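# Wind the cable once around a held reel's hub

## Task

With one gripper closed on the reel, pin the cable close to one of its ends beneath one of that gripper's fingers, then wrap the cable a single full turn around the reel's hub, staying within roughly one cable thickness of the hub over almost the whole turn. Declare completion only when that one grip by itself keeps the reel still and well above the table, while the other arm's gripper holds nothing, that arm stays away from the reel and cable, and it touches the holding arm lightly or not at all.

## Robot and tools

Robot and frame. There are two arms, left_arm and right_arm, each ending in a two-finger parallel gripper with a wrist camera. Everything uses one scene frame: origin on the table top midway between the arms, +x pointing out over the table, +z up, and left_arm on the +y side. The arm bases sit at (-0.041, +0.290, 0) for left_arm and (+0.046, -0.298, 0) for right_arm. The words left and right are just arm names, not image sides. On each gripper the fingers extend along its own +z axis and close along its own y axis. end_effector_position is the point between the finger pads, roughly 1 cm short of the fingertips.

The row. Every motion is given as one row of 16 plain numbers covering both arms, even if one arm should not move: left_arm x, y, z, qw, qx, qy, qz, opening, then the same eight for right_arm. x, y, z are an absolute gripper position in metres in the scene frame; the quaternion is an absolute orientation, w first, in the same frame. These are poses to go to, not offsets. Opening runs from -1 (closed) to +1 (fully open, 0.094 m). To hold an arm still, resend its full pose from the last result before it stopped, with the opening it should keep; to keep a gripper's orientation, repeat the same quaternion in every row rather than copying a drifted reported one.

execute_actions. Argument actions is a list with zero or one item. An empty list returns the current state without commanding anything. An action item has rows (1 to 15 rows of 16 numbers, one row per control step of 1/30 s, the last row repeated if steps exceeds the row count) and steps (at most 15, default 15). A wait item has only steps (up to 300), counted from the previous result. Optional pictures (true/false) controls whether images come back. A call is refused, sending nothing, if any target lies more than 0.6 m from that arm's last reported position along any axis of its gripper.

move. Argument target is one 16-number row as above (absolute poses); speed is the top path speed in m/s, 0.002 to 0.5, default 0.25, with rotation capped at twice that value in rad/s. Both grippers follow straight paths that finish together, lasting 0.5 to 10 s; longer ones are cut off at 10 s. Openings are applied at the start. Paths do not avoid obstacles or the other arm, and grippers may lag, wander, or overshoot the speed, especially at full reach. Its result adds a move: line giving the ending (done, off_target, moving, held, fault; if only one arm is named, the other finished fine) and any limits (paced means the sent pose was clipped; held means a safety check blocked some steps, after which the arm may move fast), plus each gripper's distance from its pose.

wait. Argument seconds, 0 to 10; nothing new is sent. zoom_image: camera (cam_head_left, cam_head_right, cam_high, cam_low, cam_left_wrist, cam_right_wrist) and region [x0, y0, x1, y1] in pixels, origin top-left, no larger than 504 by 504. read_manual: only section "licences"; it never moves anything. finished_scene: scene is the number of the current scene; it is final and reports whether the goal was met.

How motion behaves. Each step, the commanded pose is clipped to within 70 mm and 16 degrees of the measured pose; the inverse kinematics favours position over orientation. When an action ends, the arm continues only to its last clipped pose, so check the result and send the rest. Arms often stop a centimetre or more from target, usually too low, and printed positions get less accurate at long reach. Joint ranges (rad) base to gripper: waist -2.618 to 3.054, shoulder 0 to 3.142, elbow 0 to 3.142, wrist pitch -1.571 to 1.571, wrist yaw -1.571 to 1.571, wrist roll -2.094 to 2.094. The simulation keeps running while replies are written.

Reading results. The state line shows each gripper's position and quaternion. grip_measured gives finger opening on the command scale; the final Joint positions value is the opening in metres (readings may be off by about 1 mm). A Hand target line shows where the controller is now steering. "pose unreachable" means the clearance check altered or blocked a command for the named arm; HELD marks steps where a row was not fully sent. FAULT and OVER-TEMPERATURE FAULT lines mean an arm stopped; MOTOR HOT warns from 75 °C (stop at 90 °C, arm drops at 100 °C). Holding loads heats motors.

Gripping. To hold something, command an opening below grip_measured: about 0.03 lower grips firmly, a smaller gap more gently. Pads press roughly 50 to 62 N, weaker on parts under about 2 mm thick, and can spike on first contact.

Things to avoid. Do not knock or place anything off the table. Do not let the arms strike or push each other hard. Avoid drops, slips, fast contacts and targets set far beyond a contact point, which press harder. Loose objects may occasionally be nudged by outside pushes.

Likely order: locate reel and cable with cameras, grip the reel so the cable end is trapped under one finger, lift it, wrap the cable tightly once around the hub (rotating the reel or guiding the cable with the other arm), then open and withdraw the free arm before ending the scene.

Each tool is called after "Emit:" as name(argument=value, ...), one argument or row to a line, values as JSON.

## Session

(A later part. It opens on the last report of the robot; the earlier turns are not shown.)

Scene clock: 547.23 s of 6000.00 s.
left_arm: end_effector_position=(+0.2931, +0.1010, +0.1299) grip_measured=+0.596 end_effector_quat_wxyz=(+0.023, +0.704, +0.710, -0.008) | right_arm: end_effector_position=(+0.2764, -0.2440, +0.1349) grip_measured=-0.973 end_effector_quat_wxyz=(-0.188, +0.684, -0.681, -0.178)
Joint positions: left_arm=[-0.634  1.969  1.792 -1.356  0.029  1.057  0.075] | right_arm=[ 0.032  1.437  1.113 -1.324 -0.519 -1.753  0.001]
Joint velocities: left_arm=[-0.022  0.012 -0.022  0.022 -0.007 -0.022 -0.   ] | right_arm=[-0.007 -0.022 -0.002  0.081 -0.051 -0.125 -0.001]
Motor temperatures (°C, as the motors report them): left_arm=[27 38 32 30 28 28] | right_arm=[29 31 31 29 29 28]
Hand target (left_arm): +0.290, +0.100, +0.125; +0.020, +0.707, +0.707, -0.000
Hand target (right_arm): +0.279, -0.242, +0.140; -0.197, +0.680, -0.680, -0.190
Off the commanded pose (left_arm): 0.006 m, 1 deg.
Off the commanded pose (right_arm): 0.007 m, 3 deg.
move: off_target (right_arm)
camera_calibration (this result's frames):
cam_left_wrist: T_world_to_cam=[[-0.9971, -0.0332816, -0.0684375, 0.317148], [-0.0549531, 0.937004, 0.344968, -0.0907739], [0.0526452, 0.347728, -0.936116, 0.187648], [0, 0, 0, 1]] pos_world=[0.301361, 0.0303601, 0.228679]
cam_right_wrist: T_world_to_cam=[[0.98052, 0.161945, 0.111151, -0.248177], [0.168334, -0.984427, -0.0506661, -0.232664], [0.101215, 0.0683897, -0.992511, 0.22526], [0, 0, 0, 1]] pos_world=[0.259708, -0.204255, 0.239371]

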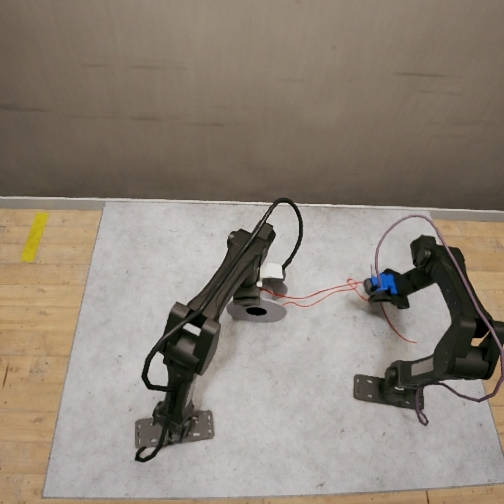

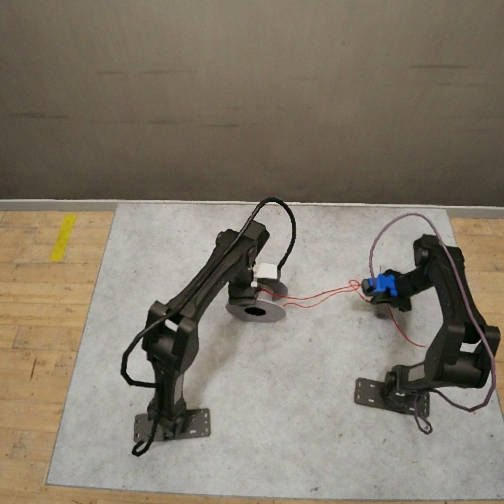

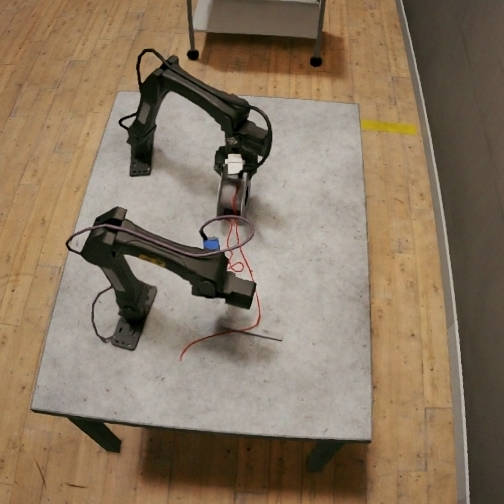

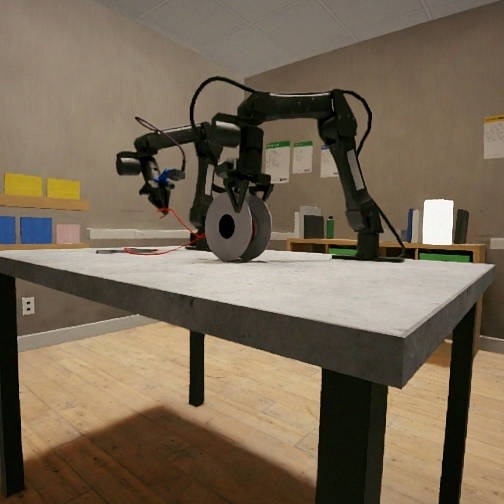

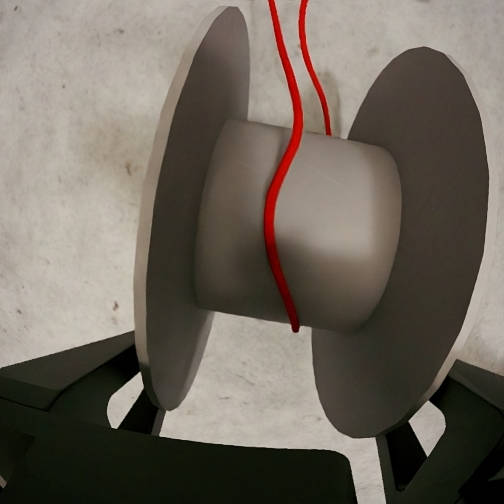

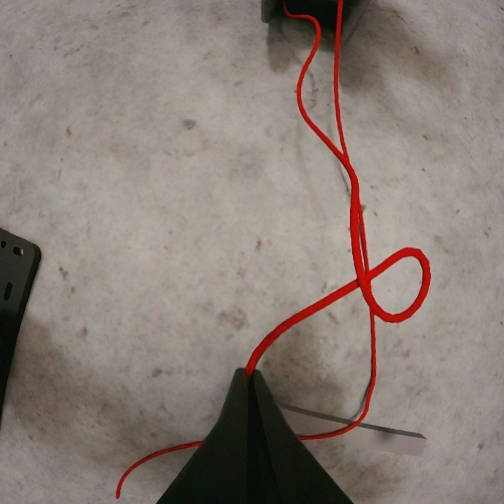

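Emit:
move(
  target=[0.29,0.1,0.125,0.02,0.707,0.707,0,1,0.285,-0.2,0.2,0.271,-0.653,0.653,0.271,-1],
)

Emit:
move(
  target=[0.29,0.1,0.21,0.08,0.707,0.707,0,1,0.285,-0.2,0.22,0.271,-0.653,0.653,0.271,-1],
)

Emit:
move(
  target=[0.29,0.24,0.3,0.2,0.69,0.69,0,1,0.28,0.0,0.23,0.35,-0.61,0.61,0.35,-1],
  speed=0.15,
)

Scene clock: 554.37 s of 6000.00 s.
left_arm: end_effector_position=(+0.2927, +0.1023, +0.1255) grip_measured=+1.000 end_effector_quat_wxyz=(+0.018, +0.705, +0.709, -0.001) | right_arm: end_effector_position=(+0.2832, -0.2061, +0.1942) grip_measured=-0.973 end_effector_quat_wxyz=(-0.269, +0.659, -0.656, -0.252)
Joint positions: left_arm=[-0.639  1.969  1.776 -1.344  0.013  1.057  0.094] | right_arm=[ 0.056  1.458  1.269 -1.479 -0.75  -1.747  0.001]
Joint velocities: left_arm=[ 0.002  0.002 -0.012 -0.037 -0.037 -0.037  0.   ] | right_arm=[-0.007  0.002 -0.012  0.066  0.022  0.051  0.   ]
Motor temperatures (°C, as the motors report them): left_arm=[27 38 32 30 28 28] | right_arm=[29 31 32 29 29 28]
Hand target (left_arm): +0.290, +0.100, +0.125; +0.020, +0.707, +0.707, -0.000
Hand target (right_arm): +0.284, -0.200, +0.200; -0.273, +0.653, -0.653, -0.270
Off the commanded pose (left_arm): 0.004 m, 0 deg.
Off the commanded pose (right_arm): 0.009 m, 2 deg.
After step 180, 0.03 s passed at rest.
move: done
camera_calibration (this result's frames):
cam_left_wrist: T_world_to_cam=[[-0.996992, -0.0277613, -0.0723662, 0.316376], [-0.0520749, 0.931455, 0.360111, -0.0927206], [0.0574088, 0.362796, -0.930099, 0.179465], [0, 0, 0, 1]] pos_world=[0.300293, 0.0300389, 0.223205]
cam_right_wrist: T_world_to_cam=[[0.979329, 0.130465, 0.154575, -0.282195], [0.16925, -0.947008, -0.273003, -0.142848], [0.110766, 0.293521, -0.949514, 0.316237], [0, 0, 0, 1]] pos_world=[0.26551, -0.191284, 0.304894]

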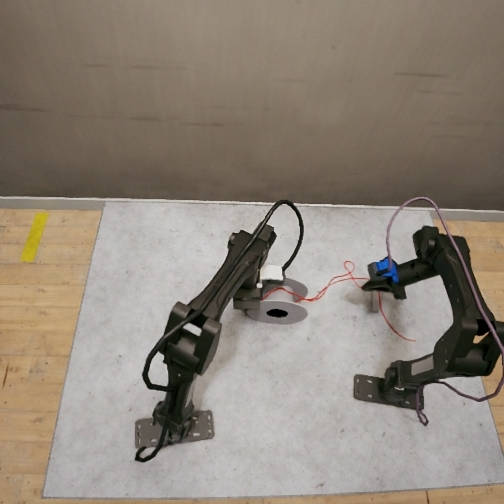

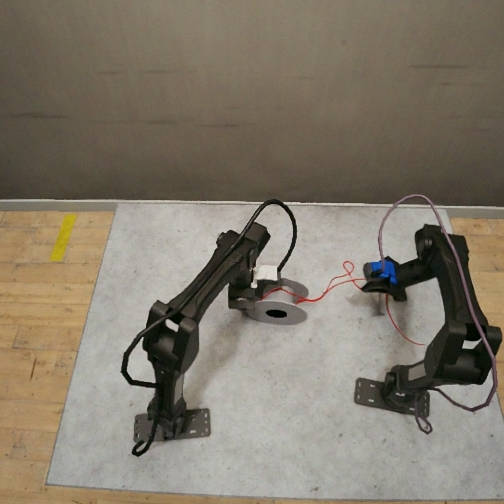

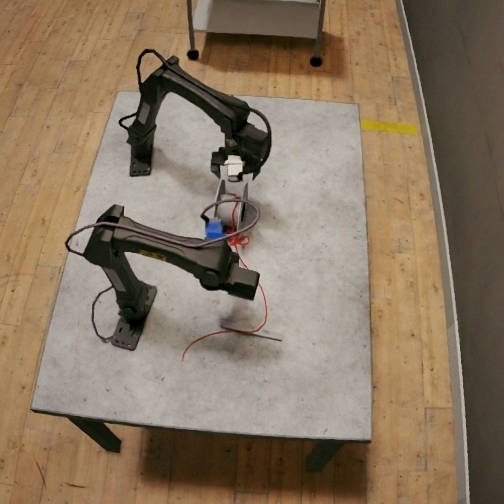

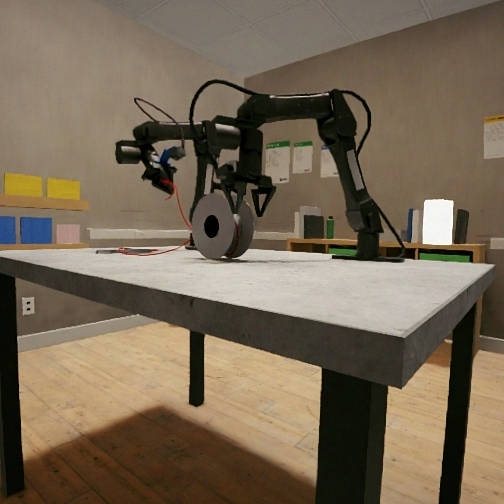

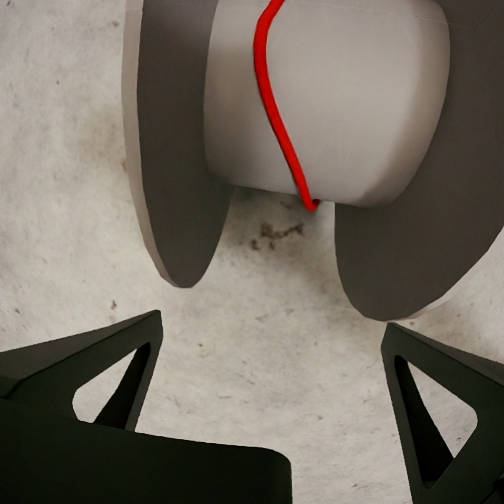

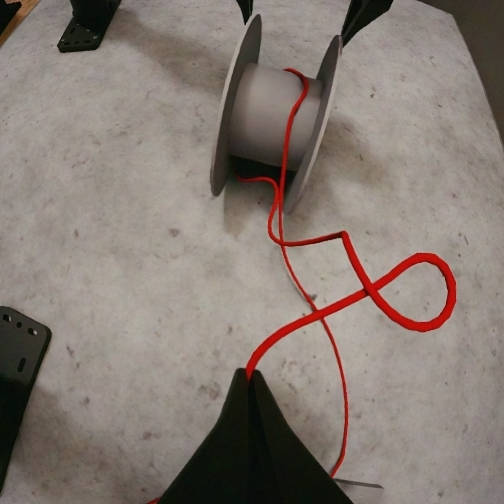

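Scene clock: 555.43 s of 6000.00 s.
left_arm: end_effector_position=(+0.2900, +0.0994, +0.2030) grip_measured=+1.000 end_effector_quat_wxyz=(+0.074, +0.706, +0.705, +0.003) | right_arm: end_effector_position=(+0.2846, -0.2061, +0.2131) grip_measured=-0.973 end_effector_quat_wxyz=(-0.272, +0.655, -0.659, -0.249)
Joint positions: left_arm=[-0.639  1.907  1.993 -1.512  0.034  1.061  0.094] | right_arm=[ 0.056  1.458  1.345 -1.539 -0.752 -1.73   0.001]
Joint velocities: left_arm=[ 0.007  0.007  0.007  0.022 -0.007  0.081  0.   ] | right_arm=[-0.007  0.002 -0.017 -0.022 -0.081  0.007 -0.001]
Motor temperatures (°C, as the motors report them): left_arm=[27 39 32 30 28 28] | right_arm=[29 31 32 29 29 28]
Hand target (left_arm): +0.290, +0.100, +0.210; +0.080, +0.705, +0.704, +0.000
Hand target (right_arm): +0.284, -0.200, +0.220; -0.277, +0.651, -0.656, -0.263
Off the commanded pose (left_arm): 0.007 m, 1 deg.
Off the commanded pose (right_arm): 0.009 m, 3 deg.
joint sent to its limit (right arm) — the command would take joint 4 (wrist pitch) past its lower limit, so that joint was sent only as far as its limit.
move: off_target (right_arm)
camera_calibration (this result's frames):
cam_left_wrist: T_world_to_cam=[[-0.98722, -0.0303926, -0.156437, 0.333755], [-0.0747555, 0.955259, 0.286169, -0.0988602], [0.14074, 0.294206, -0.945323, 0.23848], [0, 0, 0, 1]] pos_world=[0.288536, 0.0344186, 0.305942]
cam_right_wrist: T_world_to_cam=[[0.980268, 0.118369, 0.158317, -0.290029], [0.158577, -0.949056, -0.272296, -0.135449], [0.11802, 0.292029, -0.9491, 0.331546], [0, 0, 0, 1]] pos_world=[0.266656, -0.191039, 0.323705]

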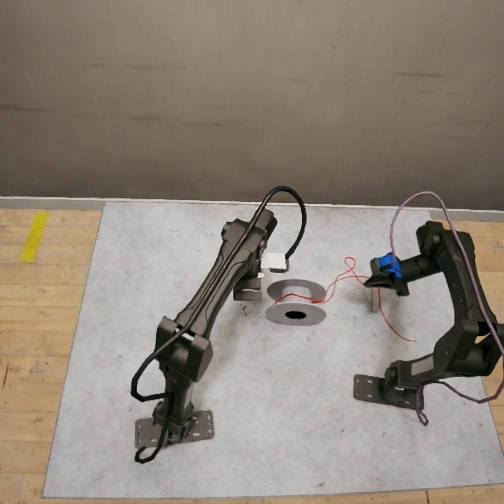

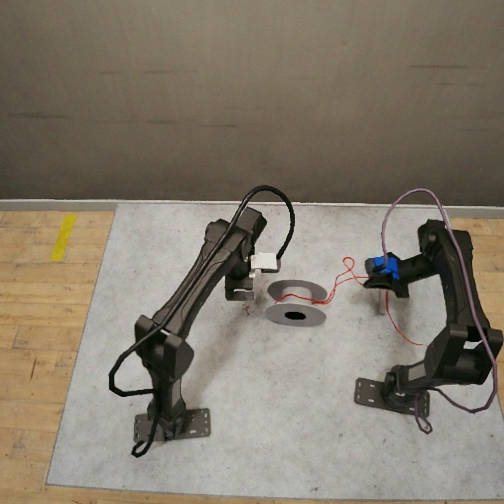

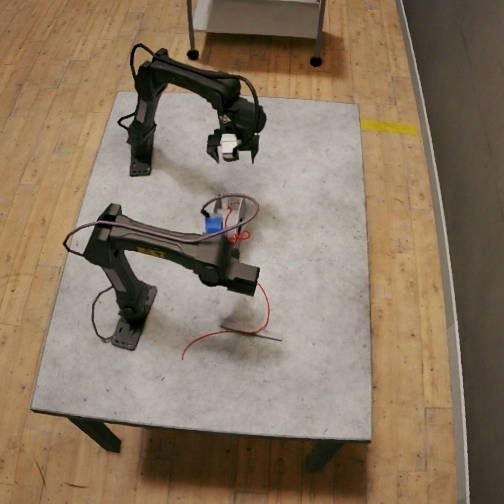

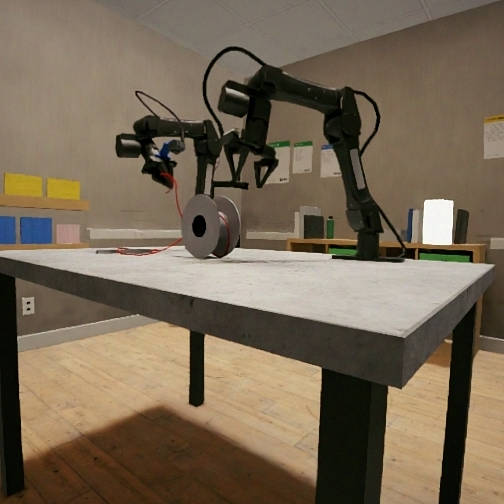

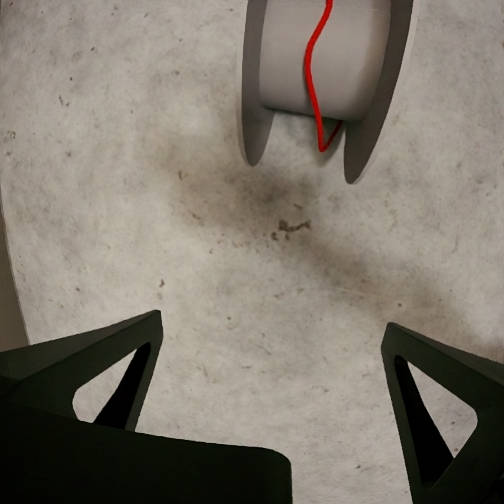

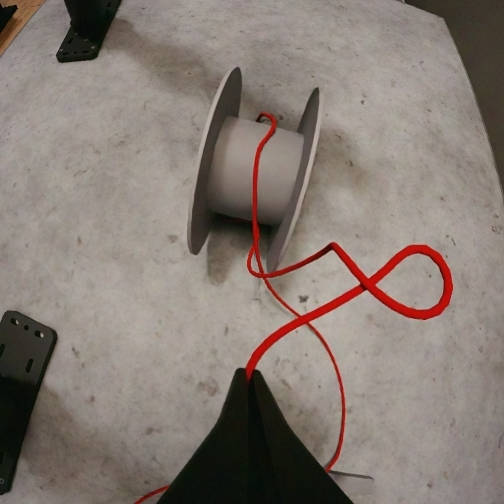

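Scene clock: 557.57 s of 6000.00 s.
left_arm: end_effector_position=(+0.2981, +0.2408, +0.2858) grip_measured=+1.000 end_effector_quat_wxyz=(+0.210, +0.688, +0.695, +0.013) | right_arm: end_effector_position=(+0.2850, +0.0002, +0.2356) grip_measured=-0.973 end_effector_quat_wxyz=(-0.363, +0.608, -0.611, -0.353)
Joint positions: left_arm=[-0.137  1.672  1.99  -1.558  0.272  1.508  0.094] | right_arm=[ 0.729  1.402  1.141 -0.553 -0.836 -0.677  0.001]
Joint velocities: left_arm=[-0.002  0.007 -0.012  0.066 -0.051  0.022  0.   ] | right_arm=[-0.017 -0.012  0.007  0.037 -0.081  0.022 -0.   ]
Motor temperatures (°C, as the motors report them): left_arm=[27 38 33 30 28 28] | right_arm=[29 31 32 29 29 28]
Hand target (left_arm): +0.293, +0.240, +0.300; +0.226, +0.687, +0.690, +0.020
Hand target (right_arm): +0.280, +0.001, +0.234; -0.359, +0.608, -0.612, -0.356
Off the commanded pose (left_arm): 0.016 m, 2 deg.
Off the commanded pose (right_arm): 0.008 m, 1 deg.
joint sent to its limit (left arm) — the command would take joint 4 (wrist pitch) past its lower limit, so that joint was sent only as far as its limit.
move: off_target (left_arm)
camera_calibration (this result's frames):
cam_left_wrist: T_world_to_cam=[[-0.933968, -0.0883416, -0.346266, 0.411289], [-0.126045, 0.988124, 0.0878788, -0.192933], [0.334391, 0.125721, -0.934011, 0.25359], [0, 0, 0, 1]] pos_world=[0.275014, 0.195094, 0.396227]
cam_right_wrist: T_world_to_cam=[[0.981242, 0.0784461, 0.176098, -0.322908], [0.163922, -0.820264, -0.547993, 0.129789], [0.101459, 0.56658, -0.817736, 0.266287], [0, 0, 0, 1]] pos_world=[0.268559, -0.0190812, 0.345739]

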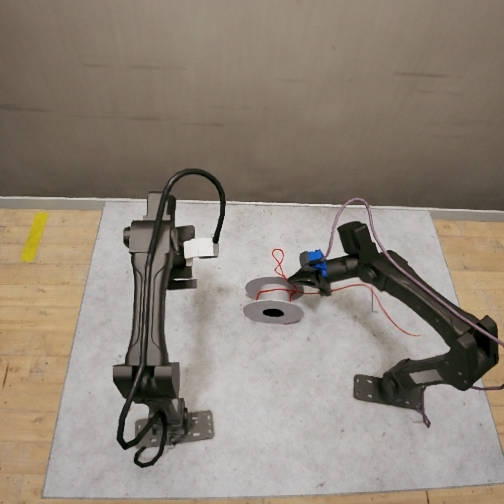

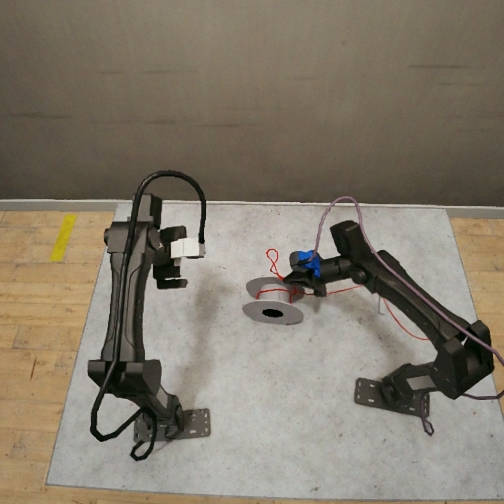

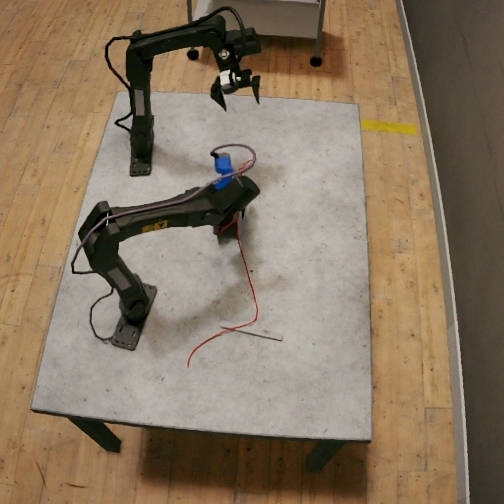

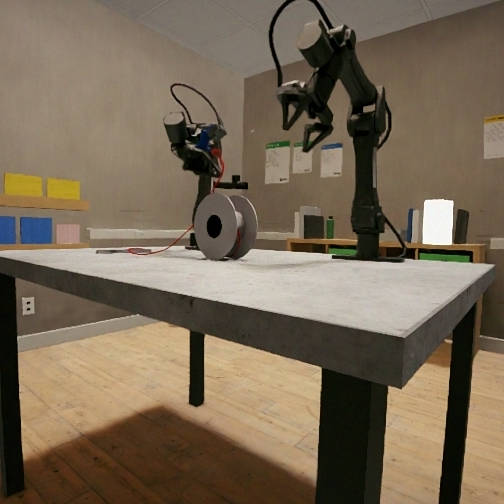

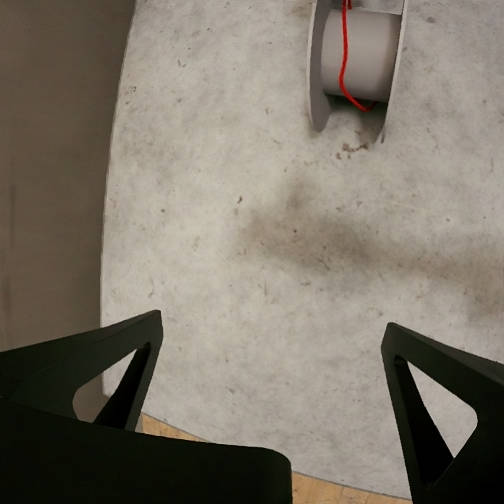

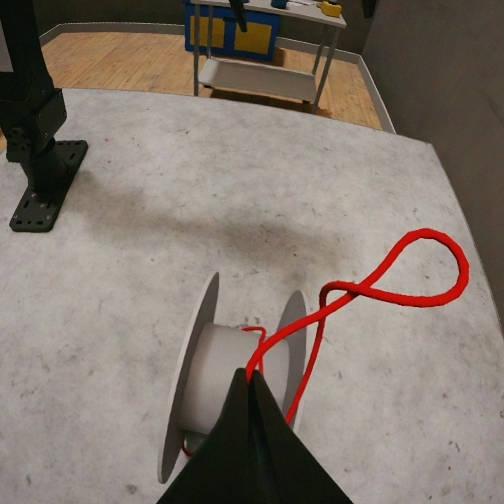

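Emit:
move(
  target=[0.29,0.24,0.29,0.2,0.69,0.69,0,1,0.19,0.03,0.21,0.52,-0.44,0.58,0.44,-1],
  speed=0.1,
)

Emit:
move(
  target=[0.29,0.24,0.29,0.2,0.69,0.69,0,1,0.19,0.05,0.12,0.58,-0.33,0.65,0.37,-1],
  speed=0.08,
)

Scene clock: 565.80 s of 6000.00 s.
left_arm: end_effector_position=(+0.2981, +0.2409, +0.2858) grip_measured=+1.000 end_effector_quat_wxyz=(+0.210, +0.689, +0.694, +0.014) | right_arm: end_effector_position=(+0.1928, +0.0306, +0.2138) grip_measured=-0.973 end_effector_quat_wxyz=(+0.524, -0.438, +0.582, +0.442)
Joint positions: left_arm=[-0.137  1.672  1.99  -1.558  0.272  1.512  0.094] | right_arm=[ 1.152  1.092  0.339  0.687 -0.382  0.032  0.001]
Joint velocities: left_arm=[ 0.007  0.007  0.007 -0.007 -0.081 -0.051  0.   ] | right_arm=[-0.002 -0.017 -0.002  0.022 -0.007  0.022  0.   ]
Motor temperatures (°C, as the motors report them): left_arm=[27 38 33 30 28 28] | right_arm=[29 31 31 30 29 28]
Hand target (left_arm): +0.290, +0.240, +0.290; +0.212, +0.690, +0.692, +0.010
Hand target (right_arm): +0.190, +0.029, +0.212; +0.523, -0.435, +0.583, +0.444
Off the commanded pose (left_arm): 0.009 m, 2 deg.
Off the commanded pose (right_arm): 0.005 m, 0 deg.
joint sent to its limit (left arm) — the command would take joint 4 (wrist pitch) past its lower limit, so that joint was sent only as far as its limit.
move: done
camera_calibration (this result's frames):
cam_left_wrist: T_world_to_cam=[[-0.933905, -0.0850402, -0.34726, 0.410765], [-0.123157, 0.988373, 0.0891719, -0.194286], [0.335639, 0.126046, -0.93352, 0.252973], [0, 0, 0, 1]] pos_world=[0.27478, 0.195072, 0.396123]
cam_right_wrist: T_world_to_cam=[[0.967114, -0.216647, 0.133244, -0.209979], [0.00331115, -0.513109, -0.858317, 0.245845], [0.25432, 0.830532, -0.495518, 0.134175], [0, 0, 0, 1]] pos_world=[0.168136, -0.0307827, 0.305477]

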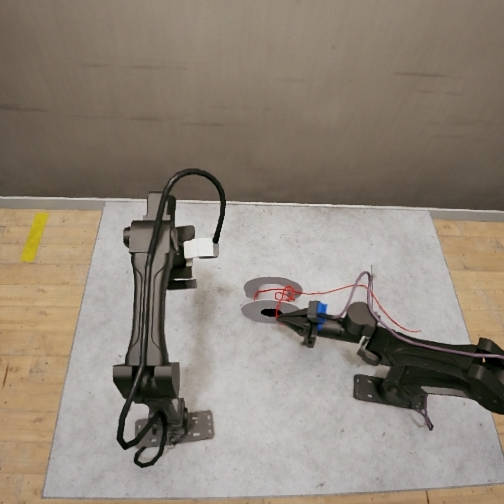

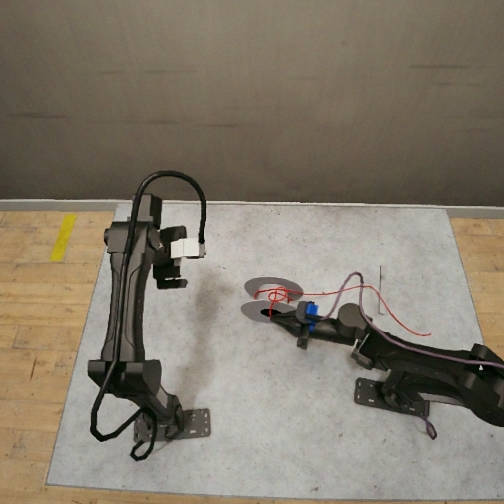

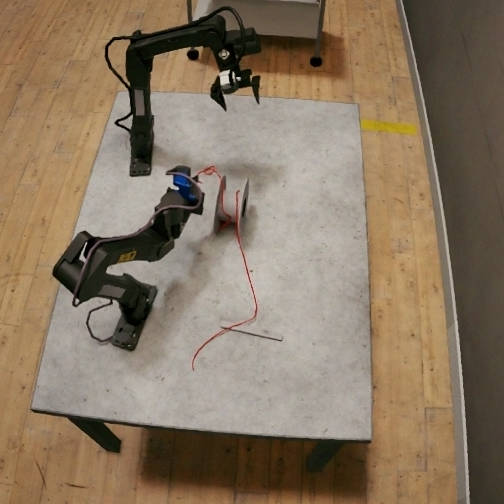

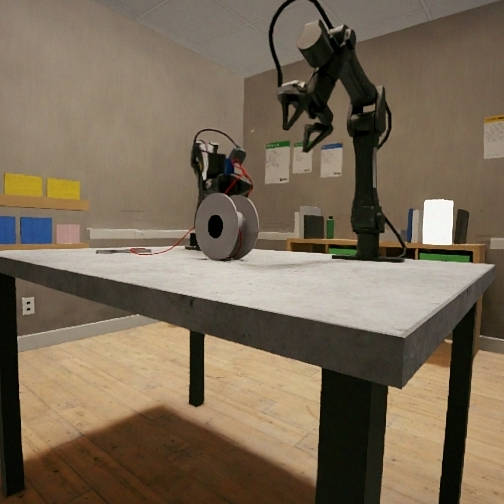

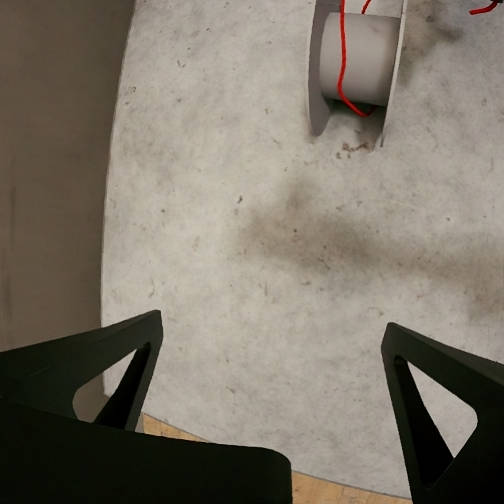

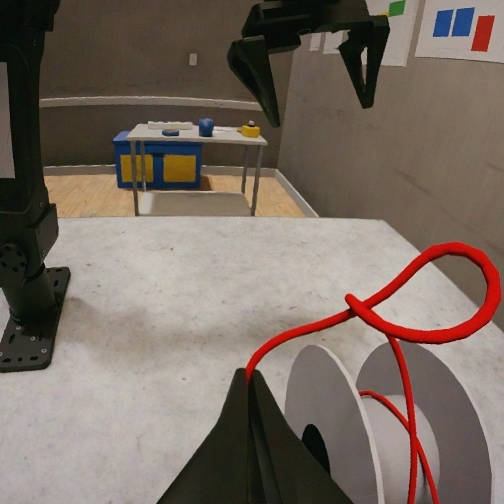

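Scene clock: 568.40 s of 6000.00 s.
left_arm: end_effector_position=(+0.2981, +0.2411, +0.2857) grip_measured=+1.000 end_effector_quat_wxyz=(+0.210, +0.689, +0.694, +0.014) | right_arm: end_effector_position=(+0.1934, +0.0534, +0.1297) grip_measured=-0.973 end_effector_quat_wxyz=(+0.583, -0.324, +0.643, +0.376)
Joint positions: left_arm=[-0.137  1.672  1.99  -1.558  0.27   1.512  0.094] | right_arm=[1.475 1.72  0.216 1.464 0.246 0.115 0.001]
Joint velocities: left_arm=[-0.012  0.007 -0.002 -0.037 -0.007 -0.007  0.   ] | right_arm=[-0.022  0.002  0.002 -0.051 -0.037  0.022 -0.   ]
Motor temperatures (°C, as the motors report them): left_arm=[27 38 33 30 28 28] | right_arm=[29 31 31 31 29 28]
Hand target (left_arm): +0.290, +0.240, +0.290; +0.212, +0.690, +0.692, +0.010
Hand target (right_arm): +0.191, +0.051, +0.120; +0.575, -0.328, +0.651, +0.370
Off the commanded pose (left_arm): 0.009 m, 2 deg.
Off the commanded pose (right_arm): 0.011 m, 1 deg.
joint sent to its limit (left arm) — the command would take joint 4 (wrist pitch) past its lower limit, so that joint was sent only as far as its limit.
move: off_target (right_arm)
camera_calibration (this result's frames):
cam_left_wrist: T_world_to_cam=[[-0.933865, -0.0846444, -0.347464, 0.410733], [-0.12319, 0.988262, 0.0903454, -0.194772], [0.335739, 0.127174, -0.933331, 0.252538], [0, 0, 0, 1]] pos_world=[0.274788, 0.195136, 0.396013]
cam_right_wrist: T_world_to_cam=[[0.85927, -0.504637, 0.0836419, -0.151746], [-0.179941, -0.451267, -0.874059, 0.219498], [0.478827, 0.736003, -0.478565, 0.0328299], [0, 0, 0, 1]] pos_world=[0.154168, -0.00168779, 0.220258]

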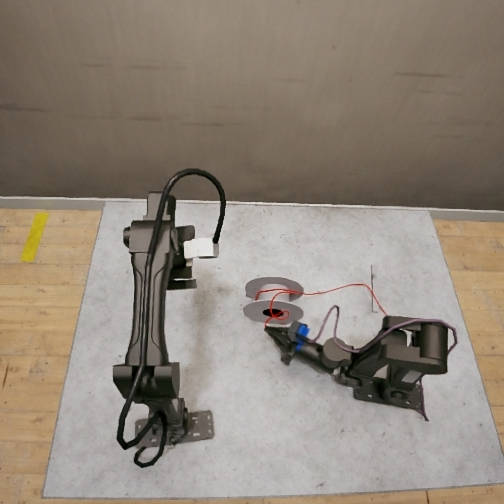

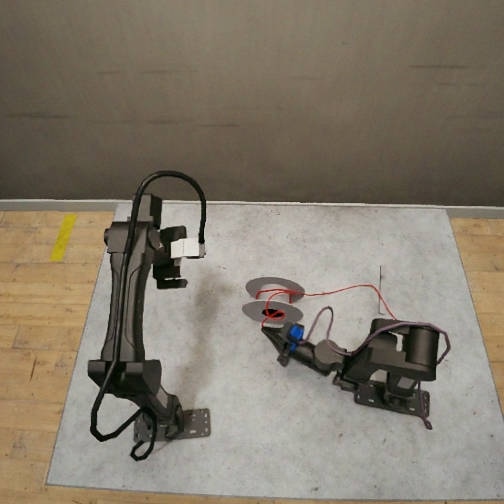

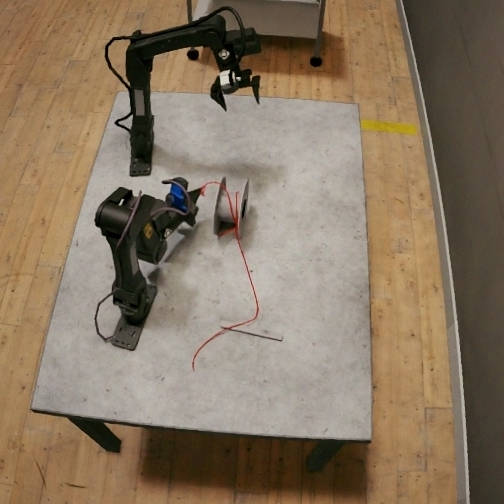

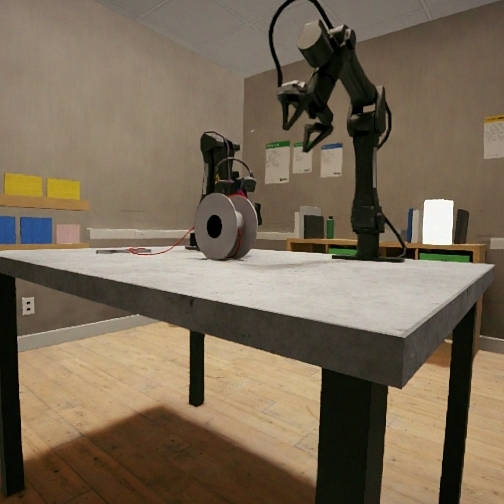

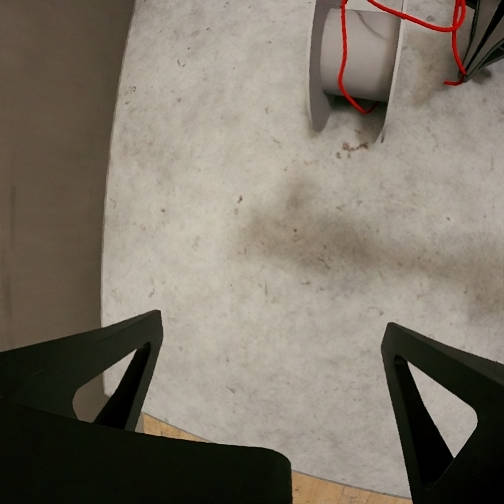

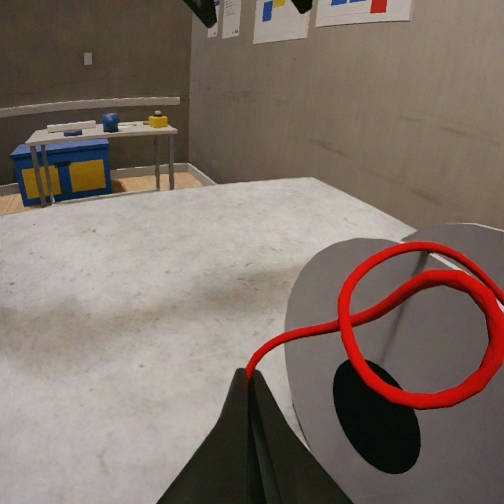

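Emit:
execute_actions(
  actions=[],
)

Scene clock: 577.77 s of 6000.00 s.
left_arm: end_effector_position=(+0.2981, +0.2411, +0.2857) grip_measured=+1.000 end_effector_quat_wxyz=(+0.210, +0.689, +0.694, +0.014) | right_arm: end_effector_position=(+0.1935, +0.0534, +0.1301) grip_measured=-0.973 end_effector_quat_wxyz=(+0.583, -0.324, +0.643, +0.376)
Joint positions: left_arm=[-0.137  1.672  1.99  -1.558  0.27   1.512  0.094] | right_arm=[1.475 1.72  0.216 1.466 0.246 0.115 0.001]
Joint velocities: left_arm=[ 0.002 -0.007  0.002 -0.037  0.037 -0.051  0.   ] | right_arm=[ 0.007 -0.012 -0.012 -0.007 -0.037 -0.022 -0.001]
Motor temperatures (°C, as the motors report them): left_arm=[27 37 33 30 28 28] | right_arm=[29 31 31 32 29 28]
Hand target (left_arm): +0.290, +0.240, +0.290; +0.212, +0.690, +0.692, +0.010
Hand target (right_arm): +0.191, +0.051, +0.120; +0.575, -0.328, +0.651, +0.371
Off the commanded pose (left_arm): 0.009 m, 2 deg.
Off the commanded pose (right_arm): 0.011 m, 1 deg.
Steps of this call (steps 1 to 180: nothing new was sent; then 3.37 s passed at rest). Readings (end_effector_position):
1: left_arm (+0.2981, +0.2411, +0.2857) | right_arm (+0.1934, +0.0534, +0.1298)
2: left_arm (+0.2981, +0.2411, +0.2857) | right_arm (+0.1934, +0.0534, +0.1299)
4: left_arm (+0.2981, +0.2411, +0.2857) | right_arm (+0.1934, +0.0534, +0.1300)
8: left_arm (+0.2981, +0.2411, +0.2857) | right_arm (+0.1935, +0.0534, +0.1301)
180: the state above
camera_calibration (this result's frames):
cam_left_wrist: T_world_to_cam=[[-0.933865, -0.0846444, -0.347464, 0.410733], [-0.12319, 0.988262, 0.0903454, -0.194772], [0.335739, 0.127174, -0.933331, 0.252538], [0, 0, 0, 1]] pos_world=[0.274788, 0.195136, 0.396013]
cam_right_wrist: T_world_to_cam=[[0.858847, -0.505413, 0.0832989, -0.151742], [-0.179885, -0.449856, -0.874798, 0.21983], [0.479607, 0.736333, -0.477274, 0.0326538], [0, 0, 0, 1]] pos_world=[0.154206, -0.00184443, 0.220532]

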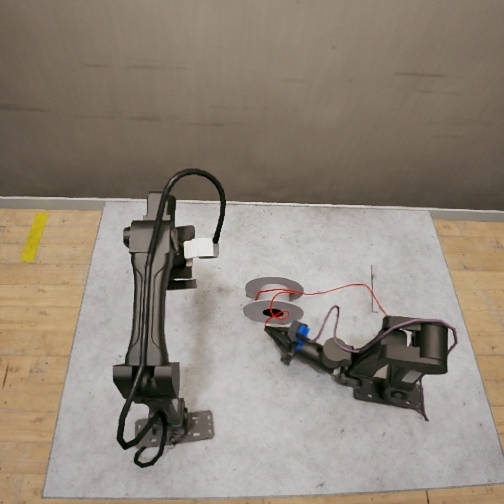

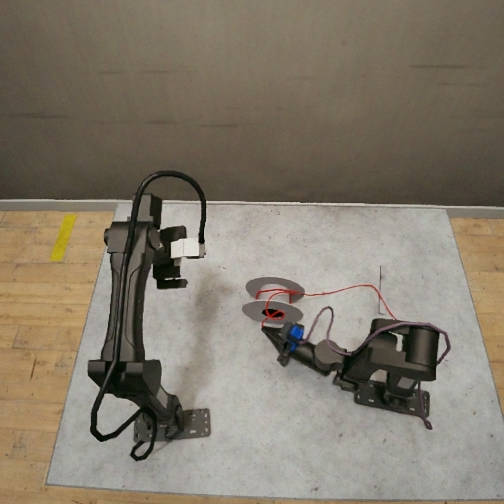

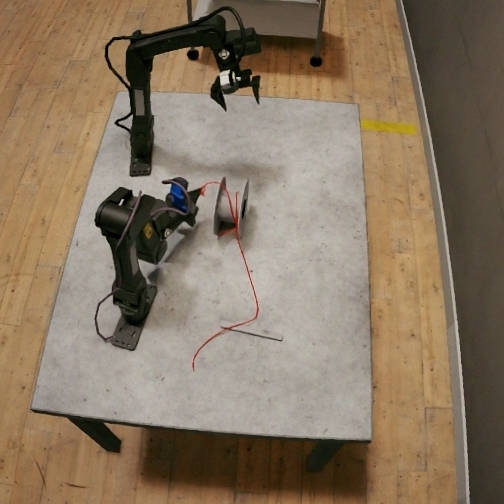

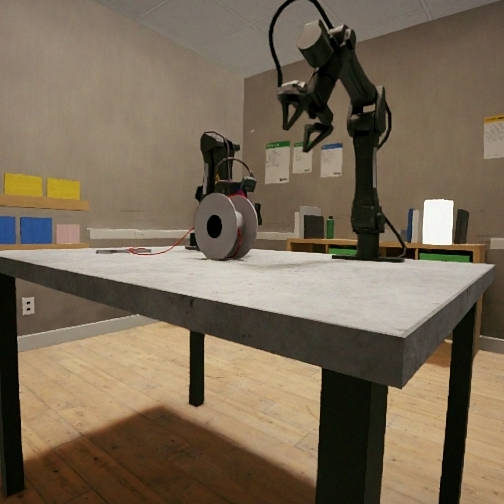

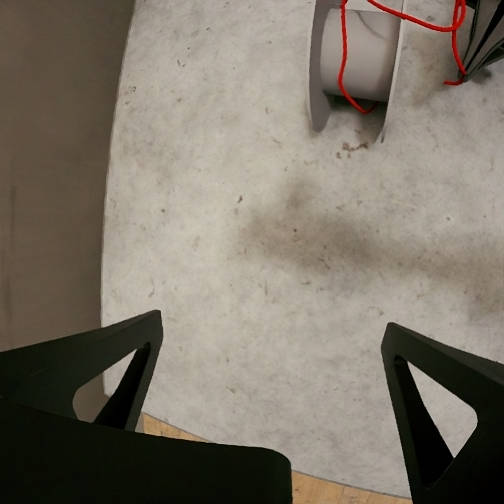

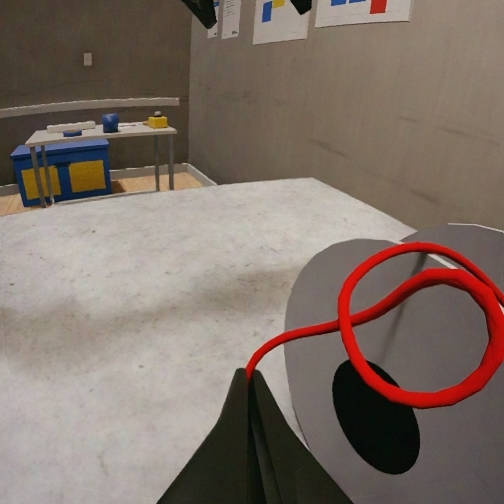

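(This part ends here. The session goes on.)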